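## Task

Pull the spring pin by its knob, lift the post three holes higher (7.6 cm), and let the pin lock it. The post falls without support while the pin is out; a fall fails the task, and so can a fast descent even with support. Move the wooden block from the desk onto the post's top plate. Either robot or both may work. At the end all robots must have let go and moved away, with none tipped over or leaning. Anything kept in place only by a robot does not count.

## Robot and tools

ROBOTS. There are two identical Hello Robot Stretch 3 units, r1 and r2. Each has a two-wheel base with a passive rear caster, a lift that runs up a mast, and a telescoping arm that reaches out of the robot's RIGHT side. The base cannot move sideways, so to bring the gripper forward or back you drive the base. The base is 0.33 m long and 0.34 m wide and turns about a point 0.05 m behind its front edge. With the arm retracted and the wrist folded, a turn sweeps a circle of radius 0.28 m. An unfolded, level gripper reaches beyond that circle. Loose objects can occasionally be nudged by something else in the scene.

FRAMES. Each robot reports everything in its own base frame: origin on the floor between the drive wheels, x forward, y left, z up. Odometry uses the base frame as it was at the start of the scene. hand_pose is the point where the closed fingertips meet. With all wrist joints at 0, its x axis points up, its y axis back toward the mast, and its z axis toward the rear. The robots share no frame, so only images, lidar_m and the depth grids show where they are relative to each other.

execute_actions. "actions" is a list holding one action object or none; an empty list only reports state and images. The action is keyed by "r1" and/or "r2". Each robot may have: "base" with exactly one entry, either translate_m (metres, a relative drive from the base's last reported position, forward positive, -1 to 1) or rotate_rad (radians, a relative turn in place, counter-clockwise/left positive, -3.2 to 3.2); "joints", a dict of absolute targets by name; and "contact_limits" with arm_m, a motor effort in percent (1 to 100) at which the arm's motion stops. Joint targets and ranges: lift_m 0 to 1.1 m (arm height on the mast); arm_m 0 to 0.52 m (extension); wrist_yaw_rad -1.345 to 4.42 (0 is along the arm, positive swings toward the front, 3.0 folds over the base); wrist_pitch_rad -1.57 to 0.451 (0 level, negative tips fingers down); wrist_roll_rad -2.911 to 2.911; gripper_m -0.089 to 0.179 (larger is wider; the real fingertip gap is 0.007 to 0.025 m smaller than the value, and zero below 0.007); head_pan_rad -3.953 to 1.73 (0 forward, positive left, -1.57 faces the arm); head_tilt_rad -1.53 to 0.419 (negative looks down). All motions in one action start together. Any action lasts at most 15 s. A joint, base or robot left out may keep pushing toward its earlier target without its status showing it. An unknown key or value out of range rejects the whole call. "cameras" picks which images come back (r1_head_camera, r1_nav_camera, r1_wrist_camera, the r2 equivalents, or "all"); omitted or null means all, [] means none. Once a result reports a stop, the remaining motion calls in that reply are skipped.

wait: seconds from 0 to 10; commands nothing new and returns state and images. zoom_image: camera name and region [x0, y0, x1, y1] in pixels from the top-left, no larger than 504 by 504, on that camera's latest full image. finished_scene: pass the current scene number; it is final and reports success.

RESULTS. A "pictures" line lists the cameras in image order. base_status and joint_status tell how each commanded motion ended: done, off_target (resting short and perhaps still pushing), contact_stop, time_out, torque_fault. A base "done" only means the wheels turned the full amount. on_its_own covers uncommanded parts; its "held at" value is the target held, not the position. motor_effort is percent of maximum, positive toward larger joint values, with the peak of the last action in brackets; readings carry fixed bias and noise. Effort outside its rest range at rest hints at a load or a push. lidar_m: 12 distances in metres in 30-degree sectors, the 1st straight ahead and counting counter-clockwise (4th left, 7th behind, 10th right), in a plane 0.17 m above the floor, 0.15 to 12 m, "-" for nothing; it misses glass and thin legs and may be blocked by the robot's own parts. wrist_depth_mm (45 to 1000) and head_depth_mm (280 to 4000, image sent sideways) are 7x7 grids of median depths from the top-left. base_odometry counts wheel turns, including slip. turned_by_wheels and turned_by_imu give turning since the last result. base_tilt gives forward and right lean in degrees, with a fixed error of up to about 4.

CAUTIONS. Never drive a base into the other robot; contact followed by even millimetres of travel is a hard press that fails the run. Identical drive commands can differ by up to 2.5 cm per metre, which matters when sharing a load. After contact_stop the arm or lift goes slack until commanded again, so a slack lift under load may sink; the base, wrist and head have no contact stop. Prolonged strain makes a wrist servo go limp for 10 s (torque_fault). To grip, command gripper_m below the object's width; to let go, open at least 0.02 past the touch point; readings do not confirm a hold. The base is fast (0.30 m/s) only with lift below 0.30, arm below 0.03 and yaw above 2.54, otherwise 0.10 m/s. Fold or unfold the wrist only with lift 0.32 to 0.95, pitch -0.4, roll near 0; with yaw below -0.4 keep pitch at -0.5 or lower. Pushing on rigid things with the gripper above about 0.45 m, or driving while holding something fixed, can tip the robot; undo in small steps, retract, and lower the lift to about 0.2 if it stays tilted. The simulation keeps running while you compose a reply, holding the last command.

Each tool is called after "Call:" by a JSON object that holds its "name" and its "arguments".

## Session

Call:
{"name": "execute_actions", "arguments": {"actions": []}}

Scene clock: 0.00 s.
r1.base_odometry: x=+0.000 y=+0.000 heading=+0.000 (m, m, rad; r1's odometry frame)
r1.turned_by_wheels: +0.000 (rad since the last result)
r1.turned_by_imu: +0.000 (rad since the last result)
r1.base_tilt: forward=+0.6 right=-0.6 (deg)
r1.lidar_m: 1.96 3.30 3.42 3.30 1.88 1.01 0.85 0.85 0.96 1.10 1.10 1.24
r1.head_depth_mm: 1900 1850 1821 1808 1819 1808 1803 / 2111 2251 2233 2194 2162 2161 2044 / 2149 2835 2879 2792 2777 2640 2208 / 2165 3337 - 3814 3781 3117 2202 / 2194 3384 - - - 3155 2173 / 2227 3438 - - - 3075 2172 / 2241 3520 - - - 3008 2151
r1.base_status: not commanded
r1.joint_positions: lift_m=+0.530 arm_m=+0.002 wrist_yaw_rad=+2.859 wrist_pitch_rad=-0.347 wrist_roll_rad=+0.015 gripper_m=+0.037 head_pan_rad=+0.010 head_tilt_rad=-0.017
r1.joint_status: not commanded
r1.motor_effort: left_wheel=-1 right_wheel=-1 lift_m=+36 arm_m=+0 wrist_yaw_rad=+1 wrist_pitch_rad=+7 wrist_roll_rad=+0 gripper_m=-1 head_pan_rad=+0 head_tilt_rad=+2 (%)
r1.hand_pose: x=+0.0436 y=+0.0769 z=+0.5584 quat_wxyz=(+0.219, +0.711, +0.022, +0.667) (m; r1's base frame)
r1.wrist_depth_mm: - - - - - - - / - - - - - - - / - - - - - - - / - - - - - - - / - - - - - - - / 883 885 - 905 942 943 956 / 753 - 754 780 759 793 805
r2.base_odometry: x=+0.000 y=+0.000 heading=+0.000 (m, m, rad; r2's odometry frame)
r2.turned_by_wheels: +0.000 (rad since the last result)
r2.turned_by_imu: +0.000 (rad since the last result)
r2.base_tilt: forward=-0.5 right=-0.9 (deg)
r2.lidar_m: 3.30 3.89 1.86 3.48 1.86 1.02 0.86 0.86 0.97 1.61 2.60 2.95
r2.head_depth_mm: 1756 2568 3895 - - 3391 2246 / 1758 2553 - - - 3008 2239 / 1747 2568 - - - 3371 2232 / 1320 2581 - - - 3362 2246 / 1755 2276 3861 3794 3787 3391 2236 / 1762 2571 3713 3788 3671 3348 2219 / 1784 2598 3535 3548 3550 3325 2231
r2.base_status: not commanded
r2.joint_positions: lift_m=+0.529 arm_m=+0.002 wrist_yaw_rad=+2.931 wrist_pitch_rad=-0.584 wrist_roll_rad=-0.005 gripper_m=+0.037 head_pan_rad=+0.005 head_tilt_rad=+0.012
r2.joint_status: not commanded
r2.motor_effort: left_wheel=+0 right_wheel=+0 lift_m=+22 arm_m=+0 wrist_yaw_rad=+0 wrist_pitch_rad=+4 wrist_roll_rad=+0 gripper_m=+0 head_pan_rad=+0 head_tilt_rad=+2 (%)
r2.hand_pose: x=+0.0208 y=+0.0492 z=+0.5067 quat_wxyz=(+0.274, +0.693, +0.132, +0.654) (m; r2's base frame)
r2.wrist_depth_mm: - - - - - - - / - - - - - - - / - - - - - - - / 992 - 967 969 980 979 997 / 848 834 875 870 859 845 840 / 730 734 - 742 750 728 731 / 643 648 - 658 634 644 644
pictures: r1_head_camera (sideways: a quarter turn clockwise sets it upright), r1_nav_camera (sideways: a quarter turn counterclockwise sets it upright), r1_wrist_camera, r2_head_camera (sideways: a quarter turn clockwise sets it upright), r2_nav_camera (sideways: a quarter turn counterclockwise sets it upright), r2_wrist_camera
Images, in order (width x height): r1_head_camera 896x504, r1_nav_camera 672x504, r1_wrist_camera 644x364, r2_head_camera 896x504, r2_nav_camera 672x504, r2_wrist_camera 644x364.

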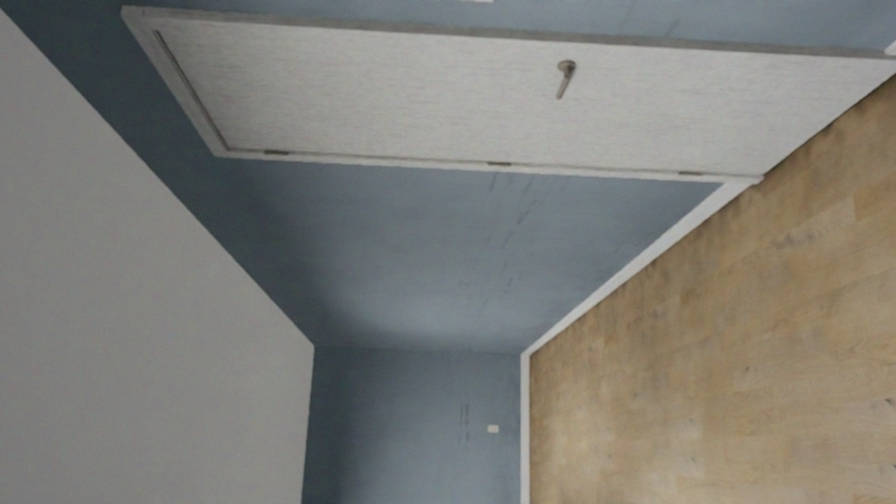

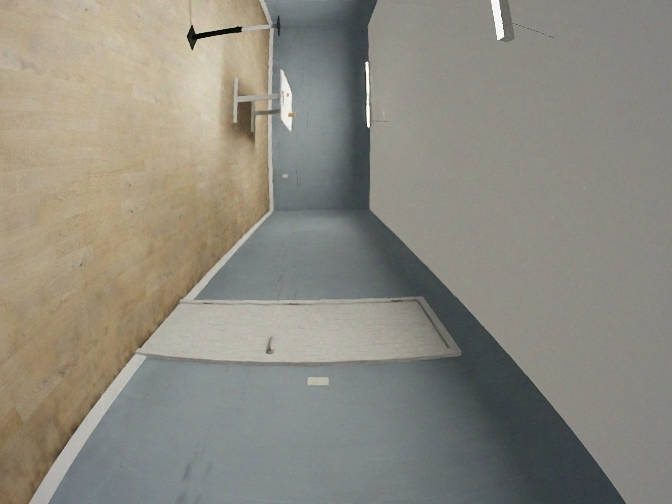

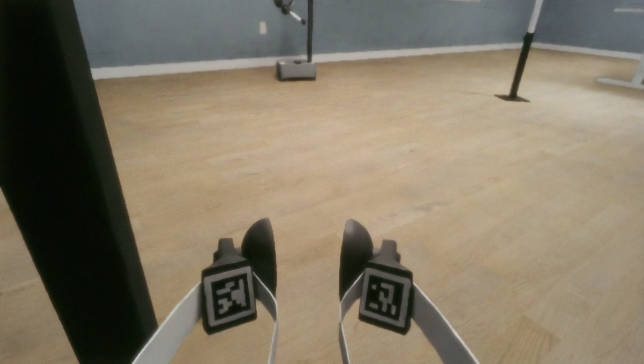

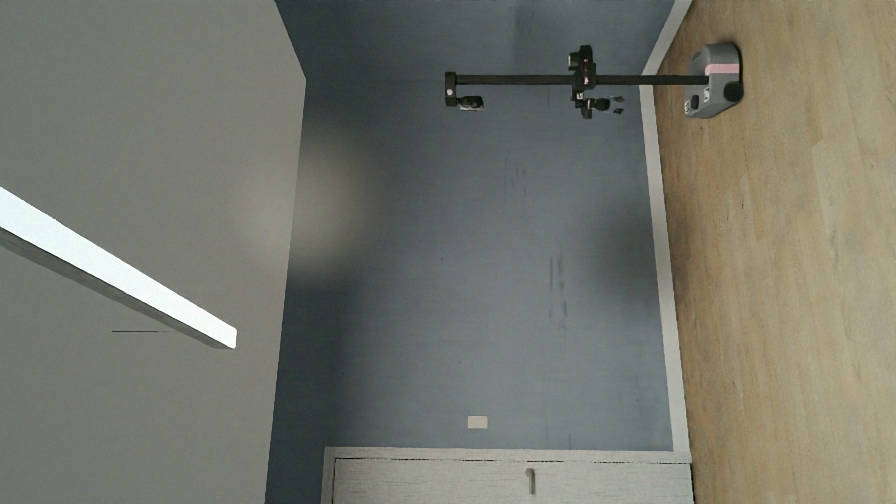

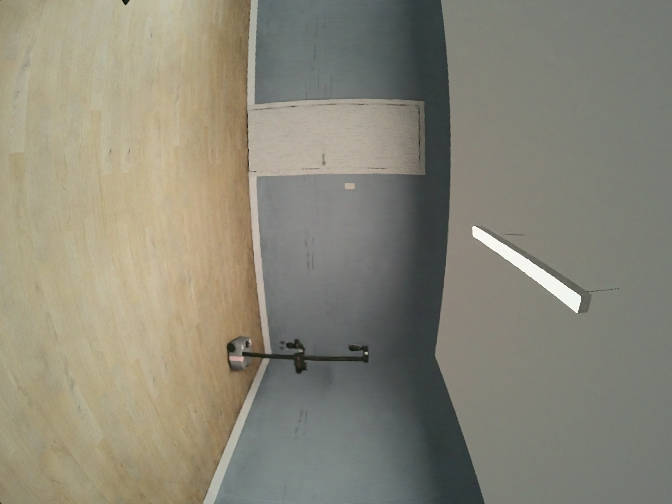

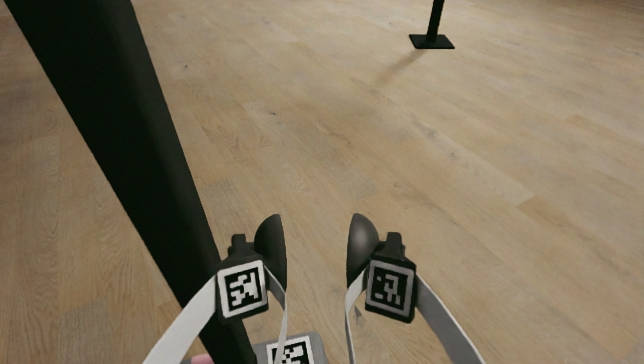

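Call:
{"name": "execute_actions", "arguments": {"actions": [{"r1":{"joints":{"head_pan_rad":0.75,"head_tilt_rad":-0.4,"lift_m":0.27,"wrist_pitch_rad":-0.45}},"r2":{"joints":{"head_pan_rad":1.25,"head_tilt_rad":-0.4,"lift_m":0.27,"wrist_pitch_rad":-0.45}}}], "cameras": ["r1_head_camera","r2_head_camera"]}}

Scene clock: 5.07 s.
r1.base_odometry: x=+0.000 y=+0.000 heading=+0.000 (m, m, rad; r1's odometry frame)
r1.turned_by_wheels: +0.000 (rad since the last result)
r1.turned_by_imu: +0.001 (rad since the last result)
r1.base_tilt: forward=+0.4 right=-0.5 (deg)
r1.lidar_m: 1.96 3.31 3.43 3.29 1.88 1.02 0.85 0.85 0.96 1.10 1.09 1.24
r1.head_depth_mm: - - - 3163 2274 1742 1431 / - - - 3162 2262 1731 1424 / - - - 3137 2237 1743 1426 / - - - 3147 2222 1732 1411 / - - - 3083 2203 1720 1410 / - - - 3083 2221 1729 1402 / - - - 3040 2206 1719 1406
r1.base_status: not commanded
r1.joint_positions: lift_m=+0.270 arm_m=+0.002 wrist_yaw_rad=+2.859 wrist_pitch_rad=-0.466 wrist_roll_rad=+0.015 gripper_m=+0.037 head_pan_rad=+0.743 head_tilt_rad=-0.395
r1.joint_status: all done
r1.motor_effort: left_wheel=-1(1) right_wheel=+0(1) lift_m=+27(31) arm_m=-1(1) wrist_yaw_rad=+0(1) wrist_pitch_rad=+7(6) wrist_roll_rad=+0(0) gripper_m=+0(1) head_pan_rad=+3(28) head_tilt_rad=-3(29) (%)
r1.hand_pose: x=+0.0395 y=+0.0627 z=+0.2723 quat_wxyz=(+0.259, +0.709, +0.063, +0.653) (m; r1's base frame)
r1.wrist_depth_mm: - - - - - - - / - - - - - - - / - 874 889 897 916 918 980 / - 675 697 712 711 737 742 / 545 564 590 572 599 600 602 / 472 - - 491 505 506 510 / - - - 426 416 432 439
r2.base_odometry: x=+0.000 y=+0.000 heading=+0.000 (m, m, rad; r2's odometry frame)
r2.turned_by_wheels: +0.000 (rad since the last result)
r2.turned_by_imu: +0.001 (rad since the last result)
r2.base_tilt: forward=-0.5 right=-0.8 (deg)
r2.lidar_m: 3.31 3.90 1.86 3.48 1.85 1.02 0.86 0.85 0.97 1.61 2.60 2.95
r2.head_depth_mm: - - - 3457 2325 1730 1385 / - - - 3200 2279 1720 1382 / - - - 3410 2193 1714 1382 / - - - 3414 2262 1727 1380 / - - - 3385 2270 1718 1381 / - - - 3363 2262 1708 1373 / - - - 3346 2294 1713 1365
r2.base_status: not commanded
r2.joint_positions: lift_m=+0.270 arm_m=+0.002 wrist_yaw_rad=+2.931 wrist_pitch_rad=-0.469 wrist_roll_rad=-0.005 gripper_m=+0.037 head_pan_rad=+1.243 head_tilt_rad=-0.395
r2.joint_status: all done
r2.motor_effort: left_wheel=+0(1) right_wheel=+0(0) lift_m=+16(21) arm_m=+0(0) wrist_yaw_rad=+0(0) wrist_pitch_rad=+7(7) wrist_roll_rad=+0(0) gripper_m=-1(0) head_pan_rad=+2(32) head_tilt_rad=-3(25) (%)
r2.hand_pose: x=+0.0243 y=+0.0660 z=+0.2717 quat_wxyz=(+0.236, +0.699, +0.092, +0.669) (m; r2's base frame)
r2.wrist_depth_mm: - - - - - - - / - - - - - - - / 886 - 891 897 886 907 892 / 699 - 687 694 706 686 689 / 571 - 587 580 589 575 562 / 485 495 - - 487 478 481 / - - - - 405 416 413
pictures: r1_head_camera (sideways: a quarter turn clockwise sets it upright), r2_head_camera (sideways: a quarter turn clockwise sets it upright)
Images, in order (width x height): r1_head_camera 896x504, r2_head_camera 896x504.

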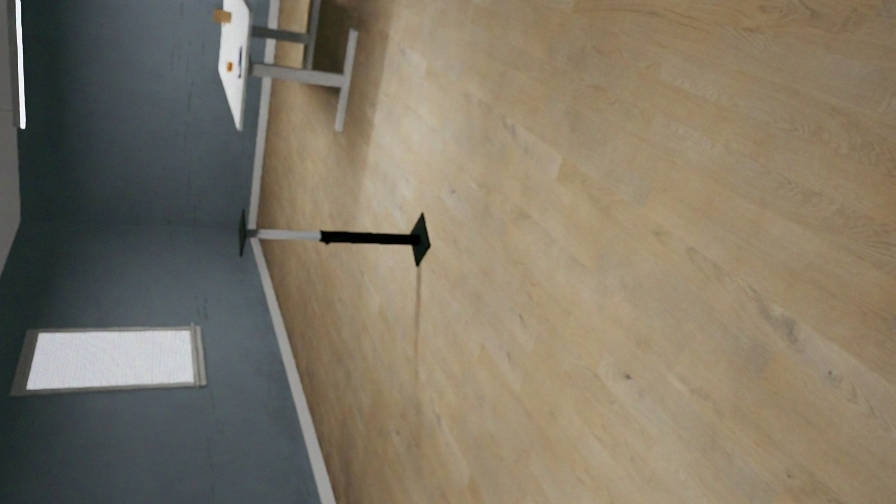

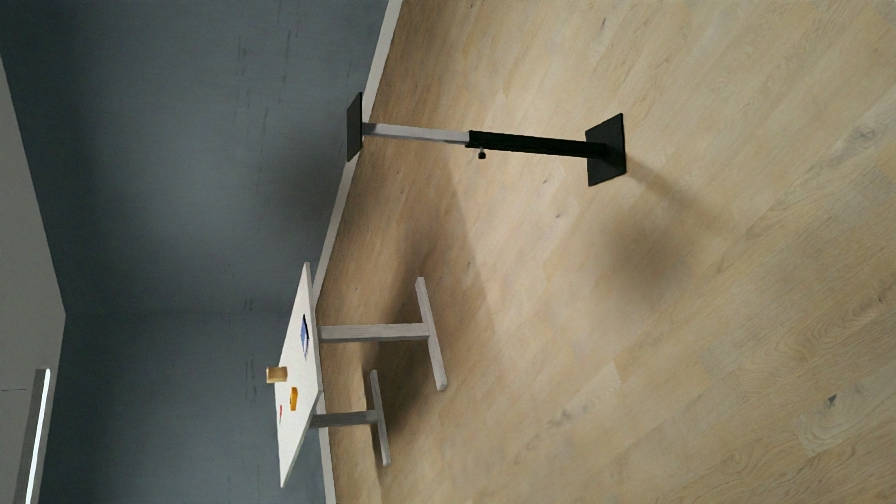

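Call:
{"name": "execute_actions", "arguments": {"actions": [{"r1":{"base":{"rotate_rad":0.59},"joints":{"head_pan_rad":0.3}},"r2":{"base":{"rotate_rad":1.42},"joints":{"head_pan_rad":-1}}}], "cameras": []}}

Call:
{"name": "execute_actions", "arguments": {"actions": [{"r1":{"base":{"translate_m":1}},"r2":{"base":{"translate_m":1}}}], "cameras": []}}

Call:
{"name": "execute_actions", "arguments": {"actions": [{"r1":{"base":{"translate_m":1},"joints":{"head_tilt_rad":-0.6}},"r2":{"base":{"translate_m":0.8},"joints":{"head_pan_rad":-1.57,"head_tilt_rad":-0.8}}}], "cameras": ["r1_head_camera","r2_head_camera"]}}

Scene clock: 15.03 s.
r1.base_odometry: x=+0.000 y=+0.000 heading=+0.590 (m, m, rad; r1's odometry frame)
r1.turned_by_wheels: +0.590 (rad since the last result)
r1.turned_by_imu: +0.590 (rad since the last result)
r1.base_tilt: forward=+0.3 right=-0.5 (deg)
r1.lidar_m: 3.28 3.32 3.70 1.67 0.98 0.85 0.85 0.99 1.10 1.10 1.28 2.21
r1.head_depth_mm: - - - 3201 2250 1751 1433 / - - - 3179 2262 1730 1423 / - - - 3125 2217 1737 1419 / - - - 3094 2223 1729 1410 / - - - 3147 2216 1712 1405 / - - - 3094 2181 1707 1397 / 3812 - - 3037 2196 1704 1405
r1.base_status: done
r1.joint_positions: lift_m=+0.270 arm_m=+0.002 wrist_yaw_rad=+2.859 wrist_pitch_rad=-0.466 wrist_roll_rad=+0.015 gripper_m=+0.037 head_pan_rad=+0.307 head_tilt_rad=-0.396
r1.joint_status: all done
r1.motor_effort: left_wheel=-2(8) right_wheel=+1(9) lift_m=+28(27) arm_m=+0(1) wrist_yaw_rad=+0(1) wrist_pitch_rad=+7(7) wrist_roll_rad=+0(0) gripper_m=+0(1) head_pan_rad=-2(23) head_tilt_rad=-3(2) (%)
r1.hand_pose: x=+0.0395 y=+0.0627 z=+0.2723 quat_wxyz=(+0.259, +0.709, +0.063, +0.653) (m; r1's base frame)
r1.wrist_depth_mm: - - - - - - - / - - - - - - - / - 883 887 903 914 966 946 / - 687 711 706 722 720 758 / 548 567 590 577 581 592 603 / 465 - - 482 507 501 511 / - - - 430 421 431 438
r2.base_odometry: x=+0.000 y=+0.000 heading=+1.420 (m, m, rad; r2's odometry frame)
r2.turned_by_wheels: +1.420 (rad since the last result)
r2.turned_by_imu: +1.440 (rad since the last result)
r2.base_tilt: forward=-0.5 right=-0.8 (deg)
r2.lidar_m: 3.47 2.67 1.14 0.87 0.87 0.91 1.31 2.60 2.75 3.27 3.90 1.87
r2.head_depth_mm: 3226 3401 3628 3426 2292 1735 1385 / 3250 3495 3687 3451 2289 1710 1382 / 3271 3487 3712 3395 2283 1724 1384 / 3267 3480 3737 3445 2279 1703 1370 / 3314 3557 3829 3354 2266 1702 1375 / 3380 3607 3832 3342 2270 1721 1382 / 3381 3596 - 3399 2242 1709 1370
r2.base_status: done
r2.joint_positions: lift_m=+0.270 arm_m=+0.002 wrist_yaw_rad=+2.931 wrist_pitch_rad=-0.469 wrist_roll_rad=-0.005 gripper_m=+0.037 head_pan_rad=-0.993 head_tilt_rad=-0.395
r2.joint_status: all done
r2.motor_effort: left_wheel=-1(6) right_wheel=+1(8) lift_m=+16(16) arm_m=+0(0) wrist_yaw_rad=+0(1) wrist_pitch_rad=+7(7) wrist_roll_rad=+0(0) gripper_m=+0(0) head_pan_rad=-4(31) head_tilt_rad=-2(3) (%)
r2.hand_pose: x=+0.0243 y=+0.0660 z=+0.2718 quat_wxyz=(+0.236, +0.699, +0.092, +0.669) (m; r2's base frame)
r2.wrist_depth_mm: - 797 905 - - - - / - 840 961 - - - - / 728 - 890 886 896 885 874 / 695 - 702 699 684 692 700 / 575 - 590 577 581 561 567 / 477 504 - - 493 479 477 / - - - - 409 412 414
pictures: none
No camera images: the call's "cameras" was empty. Leave "cameras" out to get every camera's image.

Scene clock: 19.97 s.
r1.base_odometry: x=+0.831 y=+0.556 heading=+0.590 (m, m, rad; r1's odometry frame)
r1.turned_by_wheels: +0.000 (rad since the last result)
r1.turned_by_imu: +0.003 (rad since the last result)
r1.base_tilt: forward=+0.4 right=-0.4 (deg)
r1.lidar_m: 2.31 2.68 3.44 3.43 2.09 1.82 1.82 1.58 1.37 1.37 1.58 2.81
r1.head_depth_mm: - - - 3206 2263 1744 1434 / - - - 3201 2220 1745 1421 / - - - 2983 2212 1734 1424 / - - - 3125 2241 1722 1422 / - - - 3131 2199 1728 1413 / - - - 3077 2187 1715 1406 / 3615 3773 - 2665 2188 1701 1405
r1.base_status: done
r1.joint_positions: lift_m=+0.270 arm_m=+0.002 wrist_yaw_rad=+2.859 wrist_pitch_rad=-0.467 wrist_roll_rad=+0.015 gripper_m=+0.037 head_pan_rad=+0.307 head_tilt_rad=-0.396
r1.joint_status: not commanded
r1.motor_effort: left_wheel=-2(6) right_wheel=+1(9) lift_m=+29(28) arm_m=-1(1) wrist_yaw_rad=+0(0) wrist_pitch_rad=+7(7) wrist_roll_rad=+0(0) gripper_m=+1(0) head_pan_rad=-2(2) head_tilt_rad=-2(1) (%)
r1.hand_pose: x=+0.0395 y=+0.0627 z=+0.2721 quat_wxyz=(+0.260, +0.709, +0.064, +0.653) (m; r1's base frame)
r1.wrist_depth_mm: - - - - - - - / - - - - - - - / - 851 878 904 912 967 976 / - 689 701 705 721 718 737 / 534 558 585 580 587 596 610 / 478 - - 489 502 498 508 / - - - 425 423 435 436
r2.base_odometry: x=+0.150 y=+0.989 heading=+1.420 (m, m, rad; r2's odometry frame)
r2.turned_by_wheels: +0.000 (rad since the last result)
r2.turned_by_imu: +0.004 (rad since the last result)
r2.base_tilt: forward=-0.5 right=-0.8 (deg)
r2.lidar_m: 2.46 4.01 1.73 1.32 1.31 1.38 1.99 3.51 2.66 2.67 1.01 1.00
r2.head_depth_mm: 2825 3001 3201 3390 2305 1741 1388 / 2851 3066 3281 3477 2282 1730 1388 / 2896 3075 3344 3393 2287 1741 1383 / 2922 3105 3343 3363 2262 1716 1380 / 2944 3143 3426 3380 2286 1725 1364 / 2981 3186 3449 3374 2072 1543 1327 / 2999 3221 3498 3366 2247 1702 1377
r2.base_status: done
r2.joint_positions: lift_m=+0.270 arm_m=+0.002 wrist_yaw_rad=+2.931 wrist_pitch_rad=-0.468 wrist_roll_rad=-0.005 gripper_m=+0.037 head_pan_rad=-0.993 head_tilt_rad=-0.395
r2.joint_status: not commanded
r2.motor_effort: left_wheel=-2(5) right_wheel=+1(5) lift_m=+16(16) arm_m=+0(0) wrist_yaw_rad=+0(0) wrist_pitch_rad=+7(7) wrist_roll_rad=+0(0) gripper_m=+0(0) head_pan_rad=-2(2) head_tilt_rad=-1(1) (%)
r2.hand_pose: x=+0.0244 y=+0.0661 z=+0.2719 quat_wxyz=(+0.236, +0.699, +0.092, +0.669) (m; r2's base frame)
r2.wrist_depth_mm: - - - - - - - / - - - - - - - / 910 - 895 912 888 889 889 / 697 - 703 693 694 695 700 / 575 - 593 577 590 569 562 / 481 500 - - 494 482 476 / - - - - 409 420 416
pictures: none
No camera images: the call's "cameras" was empty. Leave "cameras" out to get every camera's image.

Scene clock: 24.90 s.
r1.base_odometry: x=+1.662 y=+1.112 heading=+0.590 (m, m, rad; r1's odometry frame)
r1.turned_by_wheels: +0.000 (rad since the last result)
r1.turned_by_imu: +0.003 (rad since the last result)
r1.base_tilt: forward=+0.5 right=-0.6 (deg)
r1.lidar_m: 2.87 1.35 3.14 3.16 3.22 2.78 2.78 1.88 1.62 1.63 1.92 3.42
r1.head_depth_mm: - - 2940 2227 1762 1463 1248 / - - 2977 2209 1757 1460 1247 / - - 2931 2202 1760 1461 1248 / - - 2912 2109 1735 1445 1247 / - - 2678 2118 1733 1448 1246 / 3619 3860 2240 2098 1729 1446 1247 / 3349 3524 2765 2173 1739 1455 1238
r1.base_status: done
r1.joint_positions: lift_m=+0.270 arm_m=+0.002 wrist_yaw_rad=+2.859 wrist_pitch_rad=-0.467 wrist_roll_rad=+0.015 gripper_m=+0.037 head_pan_rad=+0.307 head_tilt_rad=-0.593
r1.joint_status: all done
r1.motor_effort: left_wheel=-2(5) right_wheel=+2(10) lift_m=+28(28) arm_m=-1(1) wrist_yaw_rad=+0(0) wrist_pitch_rad=+7(7) wrist_roll_rad=-1(0) gripper_m=-1(1) head_pan_rad=-2(2) head_tilt_rad=-3(21) (%)
r1.hand_pose: x=+0.0394 y=+0.0626 z=+0.2721 quat_wxyz=(+0.260, +0.709, +0.064, +0.653) (m; r1's base frame)
r1.wrist_depth_mm: - - - - - - - / - - - - - - - / - 865 885 904 938 934 976 / - 691 681 711 710 729 735 / 548 563 590 583 589 596 603 / 472 - - 488 508 491 504 / - - - 426 420 434 437
r2.base_odometry: x=+0.271 y=+1.780 heading=+1.420 (m, m, rad; r2's odometry frame)
r2.turned_by_wheels: +0.000 (rad since the last result)
r2.turned_by_imu: +0.004 (rad since the last result)
r2.base_tilt: forward=-0.5 right=-0.9 (deg)
r2.lidar_m: 1.66 4.55 2.18 1.69 1.66 1.75 2.54 4.23 2.04 0.71 3.12 3.31
r2.head_depth_mm: 3457 2810 2127 1817 1511 1293 1135 / 3277 2949 2187 1837 1507 1288 1131 / 3101 3035 821 1764 1502 1287 1130 / 2936 2992 2026 1801 1469 1293 1124 / 2816 2965 2244 1804 1495 1286 1130 / 2711 2874 2262 1804 1495 1283 1119 / 2598 2806 2218 1786 1492 1277 1122
r2.base_status: done
r2.joint_positions: lift_m=+0.270 arm_m=+0.002 wrist_yaw_rad=+2.931 wrist_pitch_rad=-0.468 wrist_roll_rad=-0.005 gripper_m=+0.037 head_pan_rad=-1.563 head_tilt_rad=-0.790
r2.joint_status: all done
r2.motor_effort: left_wheel=-1(5) right_wheel=+0(7) lift_m=+16(16) arm_m=+0(0) wrist_yaw_rad=+0(0) wrist_pitch_rad=+7(7) wrist_roll_rad=+0(0) gripper_m=+0(0) head_pan_rad=-2(25) head_tilt_rad=-4(28) (%)
r2.hand_pose: x=+0.0244 y=+0.0661 z=+0.2719 quat_wxyz=(+0.236, +0.699, +0.092, +0.669) (m; r2's base frame)
r2.wrist_depth_mm: - - - - - - - / - - - - - - - / 883 - 898 904 885 876 878 / 702 - 704 700 689 701 694 / 568 - 582 583 592 567 565 / 484 499 - - 500 478 479 / - - - - 415 415 415
pictures: r1_head_camera (sideways: a quarter turn clockwise sets it upright), r2_head_camera (sideways: a quarter turn clockwise sets it upright)
Images, in order (width x height): r1_head_camera 896x504, r2_head_camera 896x504.

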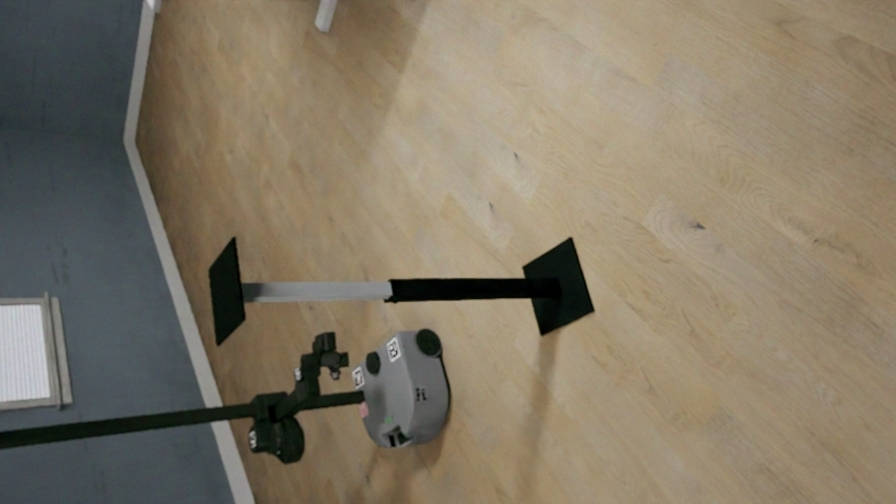

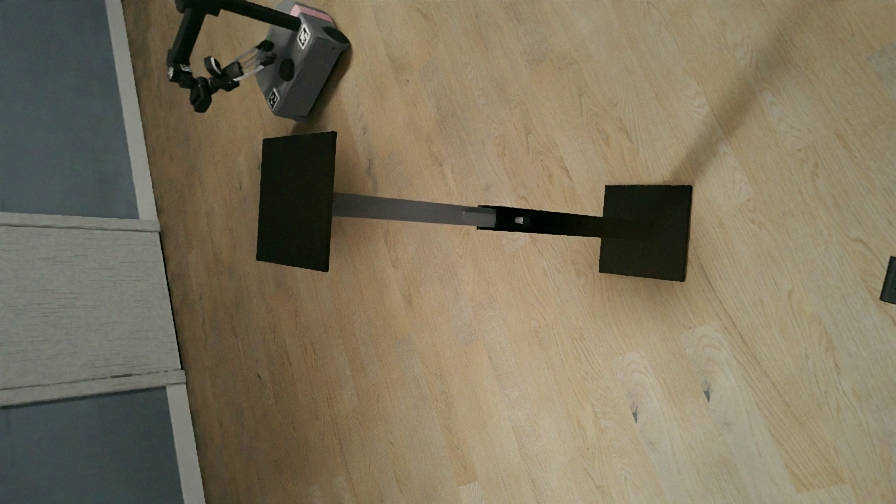

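Call:
{"name": "execute_actions", "arguments": {"actions": [{"r1":{"base":{"translate_m":0.8}},"r2":{"base":{"rotate_rad":-0.06},"joints":{"lift_m":0.39}}}], "cameras": []}}

Call:
{"name": "execute_actions", "arguments": {"actions": [{"r1":{"base":{"rotate_rad":2.32},"joints":{"head_pan_rad":-1.57,"head_tilt_rad":-0.7}},"r2":{"joints":{"wrist_yaw_rad":0,"wrist_pitch_rad":-0.4,"gripper_m":0.08}}}], "cameras": []}}

Call:
{"name": "execute_actions", "arguments": {"actions": [{"r1":{"base":{"translate_m":0.05},"joints":{"lift_m":0.64,"wrist_pitch_rad":-0.4}},"r2":{"joints":{"wrist_pitch_rad":-0.03,"arm_m":0.2}}}], "cameras": []}}

Call:
{"name": "execute_actions", "arguments": {"actions": [{"r1":{"joints":{"wrist_yaw_rad":0,"wrist_pitch_rad":0,"gripper_m":0.12}}}], "cameras": ["r1_head_camera","r2_head_camera","r1_wrist_camera","r2_wrist_camera"]}}

Scene clock: 36.90 s.
r1.base_odometry: x=+2.327 y=+1.557 heading=+0.590 (m, m, rad; r1's odometry frame)
r1.turned_by_wheels: +0.000 (rad since the last result)
r1.turned_by_imu: +0.003 (rad since the last result)
r1.base_tilt: forward=+0.4 right=-0.8 (deg)
r1.lidar_m: 2.07 1.41 0.68 2.92 3.44 3.56 3.57 2.10 1.84 1.87 2.18 3.90
r1.head_depth_mm: - - 2980 2204 1766 1468 1253 / - - 2968 2189 1764 1456 1256 / - - 2974 2193 1747 1459 1252 / - - 2941 2191 1752 1456 1247 / 3771 - 2933 2174 1744 1441 1245 / 3378 3617 2932 2176 1739 1451 1243 / 3040 3287 2916 2158 1693 1441 1180
r1.base_status: done
r1.joint_positions: lift_m=+0.270 arm_m=+0.002 wrist_yaw_rad=+2.859 wrist_pitch_rad=-0.467 wrist_roll_rad=+0.015 gripper_m=+0.037 head_pan_rad=+0.307 head_tilt_rad=-0.594
r1.joint_status: not commanded
r1.motor_effort: left_wheel=-2(5) right_wheel=+2(10) lift_m=+28(28) arm_m=+0(1) wrist_yaw_rad=+0(1) wrist_pitch_rad=+7(7) wrist_roll_rad=+0(0) gripper_m=+1(1) head_pan_rad=-2(2) head_tilt_rad=-2(4) (%)
r1.hand_pose: x=+0.0394 y=+0.0626 z=+0.2721 quat_wxyz=(+0.260, +0.709, +0.064, +0.653) (m; r1's base frame)
r1.wrist_depth_mm: - - - - - - - / - - - - - - - / - 895 877 910 868 961 968 / - 685 689 693 719 732 734 / 534 568 589 573 593 591 608 / 471 - - 491 501 504 509 / - - - 429 420 432 437
r2.base_odometry: x=+0.271 y=+1.780 heading=+1.360 (m, m, rad; r2's odometry frame)
r2.turned_by_wheels: -0.060 (rad since the last result)
r2.turned_by_imu: -0.060 (rad since the last result)
r2.base_tilt: forward=-0.5 right=-0.9 (deg)
r2.lidar_m: 1.66 4.55 2.30 1.71 1.66 1.71 2.38 4.21 4.40 0.71 3.13 3.25
r2.head_depth_mm: 3641 3076 2271 1823 1505 1289 1131 / 3449 3031 2284 1820 1508 1291 1135 / 3187 2771 2047 1734 1495 1287 1132 / 3026 3046 815 1708 1415 1285 1123 / 2876 2976 2101 1801 1503 1289 1123 / 2732 2888 2234 1787 1509 1279 1122 / 2581 2835 2231 1784 1483 1272 1121
r2.base_status: done
r2.joint_positions: lift_m=+0.390 arm_m=+0.002 wrist_yaw_rad=+2.931 wrist_pitch_rad=-0.468 wrist_roll_rad=-0.005 gripper_m=+0.037 head_pan_rad=-1.563 head_tilt_rad=-0.790
r2.joint_status: all done
r2.motor_effort: left_wheel=+1(5) right_wheel=-1(6) lift_m=+28(28) arm_m=+0(0) wrist_yaw_rad=+0(1) wrist_pitch_rad=+7(7) wrist_roll_rad=+0(0) gripper_m=+0(0) head_pan_rad=-3(3) head_tilt_rad=-4(4) (%)
r2.hand_pose: x=+0.0244 y=+0.0661 z=+0.3912 quat_wxyz=(+0.236, +0.699, +0.092, +0.669) (m; r2's base frame)
r2.wrist_depth_mm: - - - - - - - / - - - - - - - / - - - - - - - / 914 - 899 896 927 904 902 / 737 - 763 768 783 741 738 / 636 630 - 633 646 623 630 / 551 542 565 562 534 540 542
pictures: none
No camera images: the call's "cameras" was empty. Leave "cameras" out to get every camera's image.

Scene clock: 39.57 s.
r1.base_odometry: x=+2.327 y=+1.557 heading=+2.910 (m, m, rad; r1's odometry frame)
r1.turned_by_wheels: +2.320 (rad since the last result)
r1.turned_by_imu: +2.310 (rad since the last result)
r1.base_tilt: forward=+0.4 right=-0.6 (deg)
r1.lidar_m: 3.75 3.55 2.75 1.94 1.87 1.93 2.56 2.07 4.32 0.68 2.91 3.00
r1.head_depth_mm: 3403 3322 2467 1948 1605 1367 1196 / 3216 3290 2465 1951 1596 1366 1194 / 3066 3220 2455 1934 1604 1371 1196 / 2859 3113 1381 1784 1593 1326 1190 / 2720 1553 793 1699 1560 1335 1189 / 2616 2887 2419 1921 1600 1361 1187 / 2514 2772 2419 1915 1592 1357 1186
r1.base_status: done
r1.joint_positions: lift_m=+0.270 arm_m=+0.002 wrist_yaw_rad=+2.859 wrist_pitch_rad=-0.467 wrist_roll_rad=+0.015 gripper_m=+0.037 head_pan_rad=-1.563 head_tilt_rad=-0.692
r1.joint_status: all done
r1.motor_effort: left_wheel=-2(8) right_wheel=+1(11) lift_m=+28(28) arm_m=-1(1) wrist_yaw_rad=+2(0) wrist_pitch_rad=+7(7) wrist_roll_rad=+0(0) gripper_m=+1(0) head_pan_rad=-2(31) head_tilt_rad=-4(16) (%)
r1.hand_pose: x=+0.0394 y=+0.0626 z=+0.2721 quat_wxyz=(+0.260, +0.709, +0.064, +0.653) (m; r1's base frame)
r1.wrist_depth_mm: - - - - - - - / - - - - - - - / - 867 888 921 929 959 969 / - 681 674 700 722 736 731 / 545 570 591 580 596 597 598 / 472 - - 489 504 507 513 / - - - 427 412 433 440
r2.base_odometry: x=+0.271 y=+1.780 heading=+1.360 (m, m, rad; r2's odometry frame)
r2.turned_by_wheels: +0.000 (rad since the last result)
r2.turned_by_imu: +0.000 (rad since the last result)
r2.base_tilt: forward=-0.5 right=-0.9 (deg)
r2.lidar_m: 1.67 4.54 2.30 1.70 1.67 1.72 2.38 4.21 4.39 0.71 3.11 3.26
r2.head_depth_mm: 3634 3031 2292 1807 1504 1298 1129 / 3426 3038 2294 1819 1514 1296 1126 / 3237 3019 2095 1817 1502 1297 1125 / 3088 3006 818 1651 1423 1283 1168 / 2801 2885 1771 1709 1501 1288 1121 / 2778 2864 2238 1794 1497 1274 1120 / 2599 2806 2235 1782 1488 1273 1118
r2.base_status: not commanded
r2.joint_positions: lift_m=+0.390 arm_m=+0.002 wrist_yaw_rad=+0.003 wrist_pitch_rad=-0.420 wrist_roll_rad=-0.005 gripper_m=+0.080 head_pan_rad=-1.563 head_tilt_rad=-0.790
r2.joint_status: all done
r2.motor_effort: left_wheel=+2(1) right_wheel=-1(1) lift_m=+28(28) arm_m=+0(0) wrist_yaw_rad=-5(7) wrist_pitch_rad=+8(7) wrist_roll_rad=+0(0) gripper_m=+1(78) head_pan_rad=-2(3) head_tilt_rad=-5(4) (%)
r2.hand_pose: x=-0.0208 y=-0.3710 z=+0.4019 quat_wxyz=(+0.694, +0.149, -0.689, -0.146) (m; r2's base frame)
r2.wrist_depth_mm: - - - 934 - - - / - - - - - - - / - - - - - - - / 991 - 979 954 - 965 989 / 811 784 828 784 824 789 793 / 671 662 644 650 642 666 656 / 572 573 570 566 565 561 561
pictures: none
No camera images: the call's "cameras" was empty. Leave "cameras" out to get every camera's image.

Scene clock: 43.77 s.
r1.base_odometry: x=+2.278 y=+1.569 heading=+2.909 (m, m, rad; r1's odometry frame)
r1.turned_by_wheels: +0.000 (rad since the last result)
r1.turned_by_imu: +0.001 (rad since the last result)
r1.base_tilt: forward=+0.4 right=-0.5 (deg)
r1.lidar_m: 3.70 3.51 2.79 1.96 1.90 1.95 2.59 2.11 4.27 0.68 2.89 2.97
r1.head_depth_mm: 3402 3346 2457 1947 1607 1368 1197 / 3186 3323 2440 1936 1606 1369 1196 / 3028 3196 2457 1935 1609 1360 1194 / 2882 3032 795 1122 1517 1303 1211 / 2737 2932 1511 1774 1612 1357 1189 / 2607 2844 2422 1917 1601 1370 1194 / 2519 2739 2413 1911 1591 1364 1186
r1.base_status: done
r1.joint_positions: lift_m=+0.640 arm_m=+0.002 wrist_yaw_rad=+2.859 wrist_pitch_rad=-0.421 wrist_roll_rad=+0.015 gripper_m=+0.037 head_pan_rad=-1.563 head_tilt_rad=-0.692
r1.joint_status: all done
r1.motor_effort: left_wheel=-2(7) right_wheel=+1(9) lift_m=+45(45) arm_m=-1(1) wrist_yaw_rad=+0(1) wrist_pitch_rad=+9(10) wrist_roll_rad=+0(0) gripper_m=+1(0) head_pan_rad=-1(2) head_tilt_rad=-4(3) (%)
r1.hand_pose: x=+0.0411 y=+0.0685 z=+0.6517 quat_wxyz=(+0.244, +0.710, +0.047, +0.659) (m; r1's base frame)
r1.wrist_depth_mm: - - - - - - - / - - - - - - - / - - - - - - - / - - - - - - - / - - - - - - - / 949 - - 984 - - - / 841 - 816 858 841 871 879
r2.base_odometry: x=+0.271 y=+1.780 heading=+1.360 (m, m, rad; r2's odometry frame)
r2.turned_by_wheels: +0.000 (rad since the last result)
r2.turned_by_imu: +0.000 (rad since the last result)
r2.base_tilt: forward=-0.5 right=-0.8 (deg)
r2.lidar_m: 1.67 4.55 2.30 1.71 1.67 1.72 2.38 4.22 4.39 0.71 3.13 3.25
r2.head_depth_mm: 3678 3077 2296 1821 1508 1295 1132 / 3454 3048 2265 1807 1500 1293 1128 / 3262 3015 2114 1812 1512 1345 1113 / 3003 1558 813 1658 1424 1267 1124 / 2704 2871 2158 1706 1494 1285 1118 / 2750 2961 2219 1787 1488 1282 1126 / 2615 2807 2245 1791 1485 1279 1116
r2.base_status: not commanded
r2.joint_positions: lift_m=+0.390 arm_m=+0.200 wrist_yaw_rad=+0.002 wrist_pitch_rad=-0.052 wrist_roll_rad=-0.005 gripper_m=+0.080 head_pan_rad=-1.563 head_tilt_rad=-0.790
r2.joint_status: all done
r2.motor_effort: left_wheel=+2(1) right_wheel=-1(2) lift_m=+28(28) arm_m=+3(1) wrist_yaw_rad=-3(5) wrist_pitch_rad=+8(10) wrist_roll_rad=+0(0) gripper_m=+0(1) head_pan_rad=-2(2) head_tilt_rad=-6(4) (%)
r2.hand_pose: x=-0.0210 y=-0.5994 z=+0.4909 quat_wxyz=(+0.709, +0.019, -0.705, -0.018) (m; r2's base frame)
r2.wrist_depth_mm: - - - 817 - - - / - - - - - - - / - - - - - - - / - - - 281 - - - / - - - 287 - - - / - - 952 298 - - - / 889 868 877 309 866 859 844
pictures: none
No camera images: the call's "cameras" was empty. Leave "cameras" out to get every camera's image.

Scene clock: 46.20 s.
r1.base_odometry: x=+2.278 y=+1.569 heading=+2.909 (m, m, rad; r1's odometry frame)
r1.turned_by_wheels: +0.000 (rad since the last result)
r1.turned_by_imu: +0.000 (rad since the last result)
r1.base_tilt: forward=+0.6 right=-0.6 (deg)
r1.lidar_m: 3.70 3.52 2.79 1.96 1.90 1.94 2.60 2.11 4.29 0.68 2.89 2.97
r1.head_depth_mm: 3403 3323 2471 1958 1614 1377 1191 / 3173 3325 2475 1943 1605 1364 1191 / 3021 3192 2455 1937 1600 1362 1197 / 2828 3063 793 1124 1526 1297 1190 / 2721 2914 1511 1765 1595 1355 1188 / 2603 2854 2431 1932 1590 1353 1188 / 2496 2742 2449 1931 1603 1361 1187
r1.base_status: not commanded
r1.joint_positions: lift_m=+0.640 arm_m=+0.002 wrist_yaw_rad=+0.003 wrist_pitch_rad=-0.025 wrist_roll_rad=+0.015 gripper_m=+0.120 head_pan_rad=-1.563 head_tilt_rad=-0.692
r1.joint_status: all done
r1.motor_effort: left_wheel=-2(2) right_wheel=+2(2) lift_m=+44(45) arm_m=-1(1) wrist_yaw_rad=-1(6) wrist_pitch_rad=+11(11) wrist_roll_rad=+0(1) gripper_m=-1(82) head_pan_rad=-2(2) head_tilt_rad=-4(4) (%)
r1.hand_pose: x=-0.0208 y=-0.4022 z=+0.7479 quat_wxyz=(+0.702, +0.010, -0.712, -0.008) (m; r1's base frame)
r1.wrist_depth_mm: - - - - - - - / - - - - - - - / - - - - - - - / - - - - - - - / - - - - - - - / - - - - - - - / - - - - - - -
r2.base_odometry: x=+0.271 y=+1.780 heading=+1.360 (m, m, rad; r2's odometry frame)
r2.turned_by_wheels: +0.000 (rad since the last result)
r2.turned_by_imu: +0.000 (rad since the last result)
r2.base_tilt: forward=-0.5 right=-0.8 (deg)
r2.lidar_m: 1.67 4.54 2.31 1.71 1.66 1.71 2.38 4.23 4.41 0.71 3.12 3.26
r2.head_depth_mm: 3652 3030 2310 1819 1507 1297 1131 / 3470 3049 2271 1811 1502 1293 1127 / 3224 3062 2111 1802 1506 1345 1118 / 2948 1602 814 1661 1423 1272 1126 / 2701 2850 2158 1700 1495 1285 1129 / 2759 2923 2249 1785 1494 1280 1118 / 2629 2824 2209 1790 1488 1278 1117
r2.base_status: not commanded
r2.joint_positions: lift_m=+0.390 arm_m=+0.200 wrist_yaw_rad=+0.002 wrist_pitch_rad=-0.052 wrist_roll_rad=-0.005 gripper_m=+0.080 head_pan_rad=-1.563 head_tilt_rad=-0.790
r2.joint_status: not commanded
r2.motor_effort: left_wheel=+1(1) right_wheel=+0(2) lift_m=+28(28) arm_m=+3(3) wrist_yaw_rad=-3(3) wrist_pitch_rad=+9(8) wrist_roll_rad=+0(0) gripper_m=+0(0) head_pan_rad=-2(2) head_tilt_rad=-3(6) (%)
r2.hand_pose: x=-0.0210 y=-0.5994 z=+0.4909 quat_wxyz=(+0.709, +0.019, -0.705, -0.018) (m; r2's base frame)
r2.wrist_depth_mm: - - - 692 - - - / - - - - - - - / - - - - - - - / - - - 280 - - - / - - - 288 - - - / - - 938 298 - - - / 875 872 869 310 858 866 856
pictures: r1_head_camera (sideways: a quarter turn clockwise sets it upright), r1_wrist_camera, r2_head_camera (sideways: a quarter turn clockwise sets it upright), r2_wrist_camera
Images, in order (width x height): r1_head_camera 896x504, r1_wrist_camera 644x364, r2_head_camera 896x504, r2_wrist_camera 644x364.

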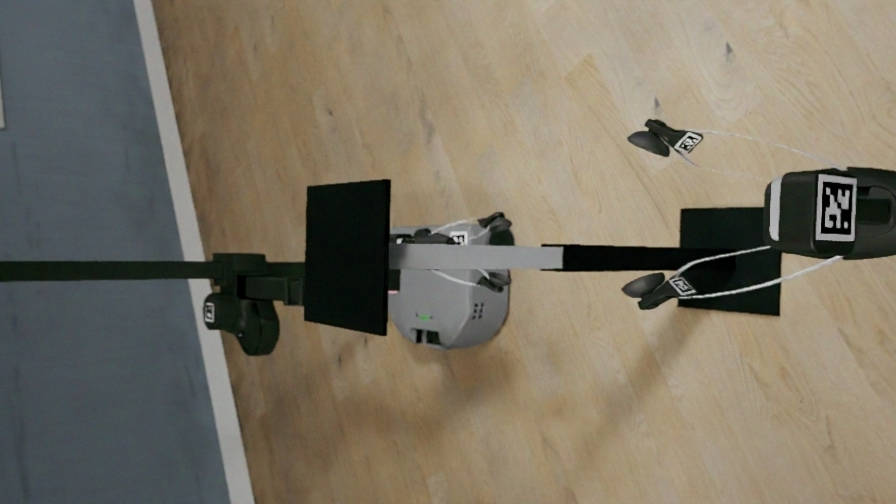

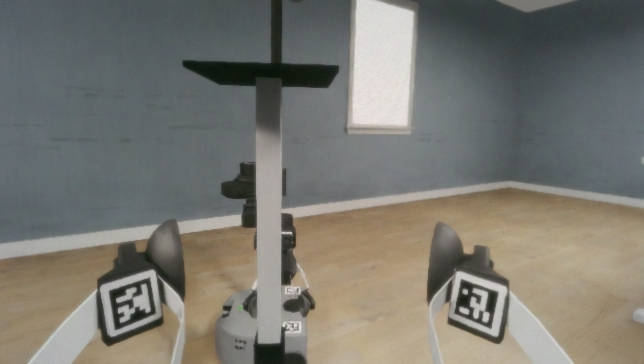

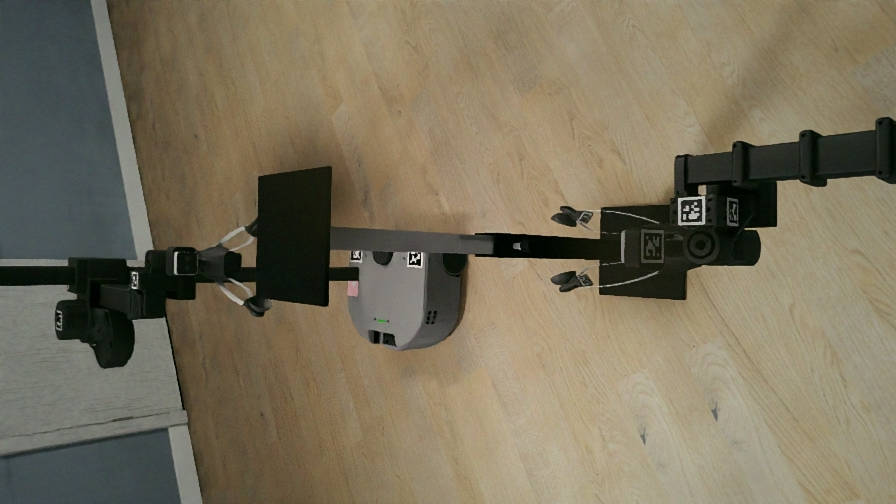

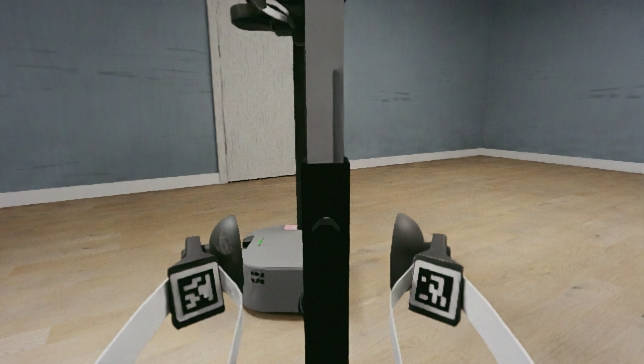

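Call:
{"name": "execute_actions", "arguments": {"actions": [{"r1":{"base":{"translate_m":0.05},"joints":{"arm_m":0.2}},"r2":{"base":{"translate_m":-0.005},"joints":{"arm_m":0.27}}}], "cameras": ["r1_wrist_camera","r2_wrist_camera"]}}

Scene clock: 51.73 s.
r1.base_odometry: x=+2.230 y=+1.580 heading=+2.909 (m, m, rad; r1's odometry frame)
r1.turned_by_wheels: +0.000 (rad since the last result)
r1.turned_by_imu: +0.001 (rad since the last result)
r1.base_tilt: forward=+0.4 right=-0.6 (deg)
r1.lidar_m: 3.65 3.46 2.83 1.99 1.93 1.97 2.62 2.15 4.26 0.68 2.86 2.94
r1.head_depth_mm: 3327 3378 2457 1952 1609 1374 1208 / 3134 3347 2453 1953 1639 - 1195 / 3022 3192 795 1891 1681 - 1194 / 2811 3023 794 1200 1564 1327 1193 / 2712 2907 2332 1807 1599 1370 1187 / 2586 2844 2418 1915 1594 1365 1194 / 2477 2672 2413 1915 1592 1359 1191
r1.base_status: done
r1.joint_positions: lift_m=+0.640 arm_m=+0.200 wrist_yaw_rad=+0.001 wrist_pitch_rad=-0.024 wrist_roll_rad=+0.015 gripper_m=+0.120 head_pan_rad=-1.563 head_tilt_rad=-0.692
r1.joint_status: all done
r1.motor_effort: left_wheel=-2(4) right_wheel=+1(7) lift_m=+45(44) arm_m=+7(4) wrist_yaw_rad=-3(1) wrist_pitch_rad=+11(11) wrist_roll_rad=+0(0) gripper_m=+0(1) head_pan_rad=-2(2) head_tilt_rad=-4(4) (%)
r1.hand_pose: x=-0.0211 y=-0.6001 z=+0.7481 quat_wxyz=(+0.702, +0.009, -0.712, -0.008) (m; r1's base frame)
r1.wrist_depth_mm: - - 208 203 200 - - / - - - 236 - - - / - - - 240 - - - / - - - 245 - - - / - - - 252 - - - / - - - 258 - - - / - - - - - - -
r2.base_odometry: x=+0.270 y=+1.775 heading=+1.360 (m, m, rad; r2's odometry frame)
r2.turned_by_wheels: +0.000 (rad since the last result)
r2.turned_by_imu: +0.001 (rad since the last result)
r2.base_tilt: forward=-0.5 right=-0.8 (deg)
r2.lidar_m: 1.67 4.54 2.31 1.71 1.66 1.71 2.37 4.21 4.40 0.71 3.12 3.26
r2.head_depth_mm: 3648 3062 2279 1824 1514 1296 1132 / 3464 3089 2282 1808 1501 1296 1130 / 3256 3009 2090 1814 1515 1274 1122 / 2857 1067 814 1662 1497 1259 1125 / 2774 2881 2163 1727 1497 1286 1121 / 2768 2930 2202 1789 1499 1277 1121 / 2620 2810 2231 1790 1491 1278 1115
r2.base_status: done
r2.joint_positions: lift_m=+0.390 arm_m=+0.270 wrist_yaw_rad=+0.002 wrist_pitch_rad=-0.052 wrist_roll_rad=-0.005 gripper_m=+0.080 head_pan_rad=-1.563 head_tilt_rad=-0.790
r2.joint_status: all done
r2.motor_effort: left_wheel=+1(2) right_wheel=-2(6) lift_m=+28(28) arm_m=+3(3) wrist_yaw_rad=-3(3) wrist_pitch_rad=+8(8) wrist_roll_rad=+0(0) gripper_m=+1(0) head_pan_rad=-2(1) head_tilt_rad=-6(4) (%)
r2.hand_pose: x=-0.0210 y=-0.6694 z=+0.4909 quat_wxyz=(+0.709, +0.019, -0.705, -0.018) (m; r2's base frame)
r2.wrist_depth_mm: - - - 195 - - - / - - - 200 - - - / - - - 207 - - - / - - - 209 - - - / - - - 211 - - - / - - 914 217 - - - / 859 876 878 227 872 870 849
pictures: r1_wrist_camera, r2_wrist_camera
Images, in order (width x height): r1_wrist_camera 644x364, r2_wrist_camera 644x364.

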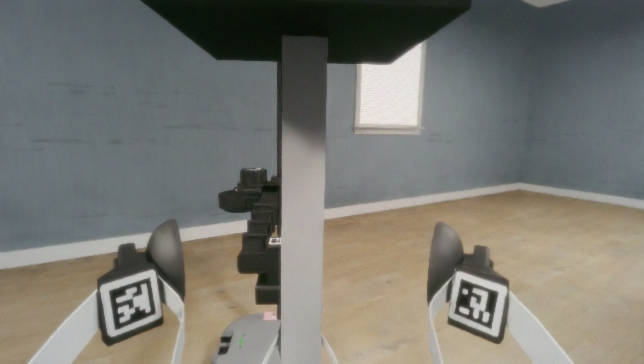

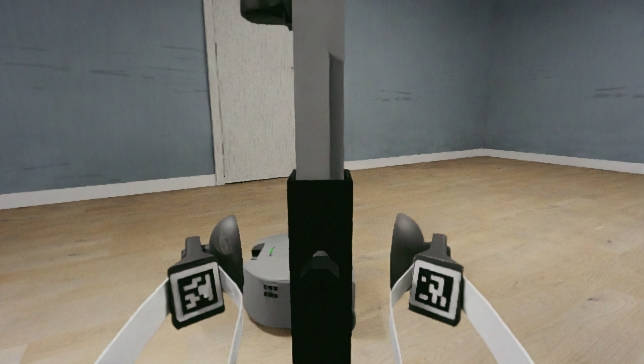

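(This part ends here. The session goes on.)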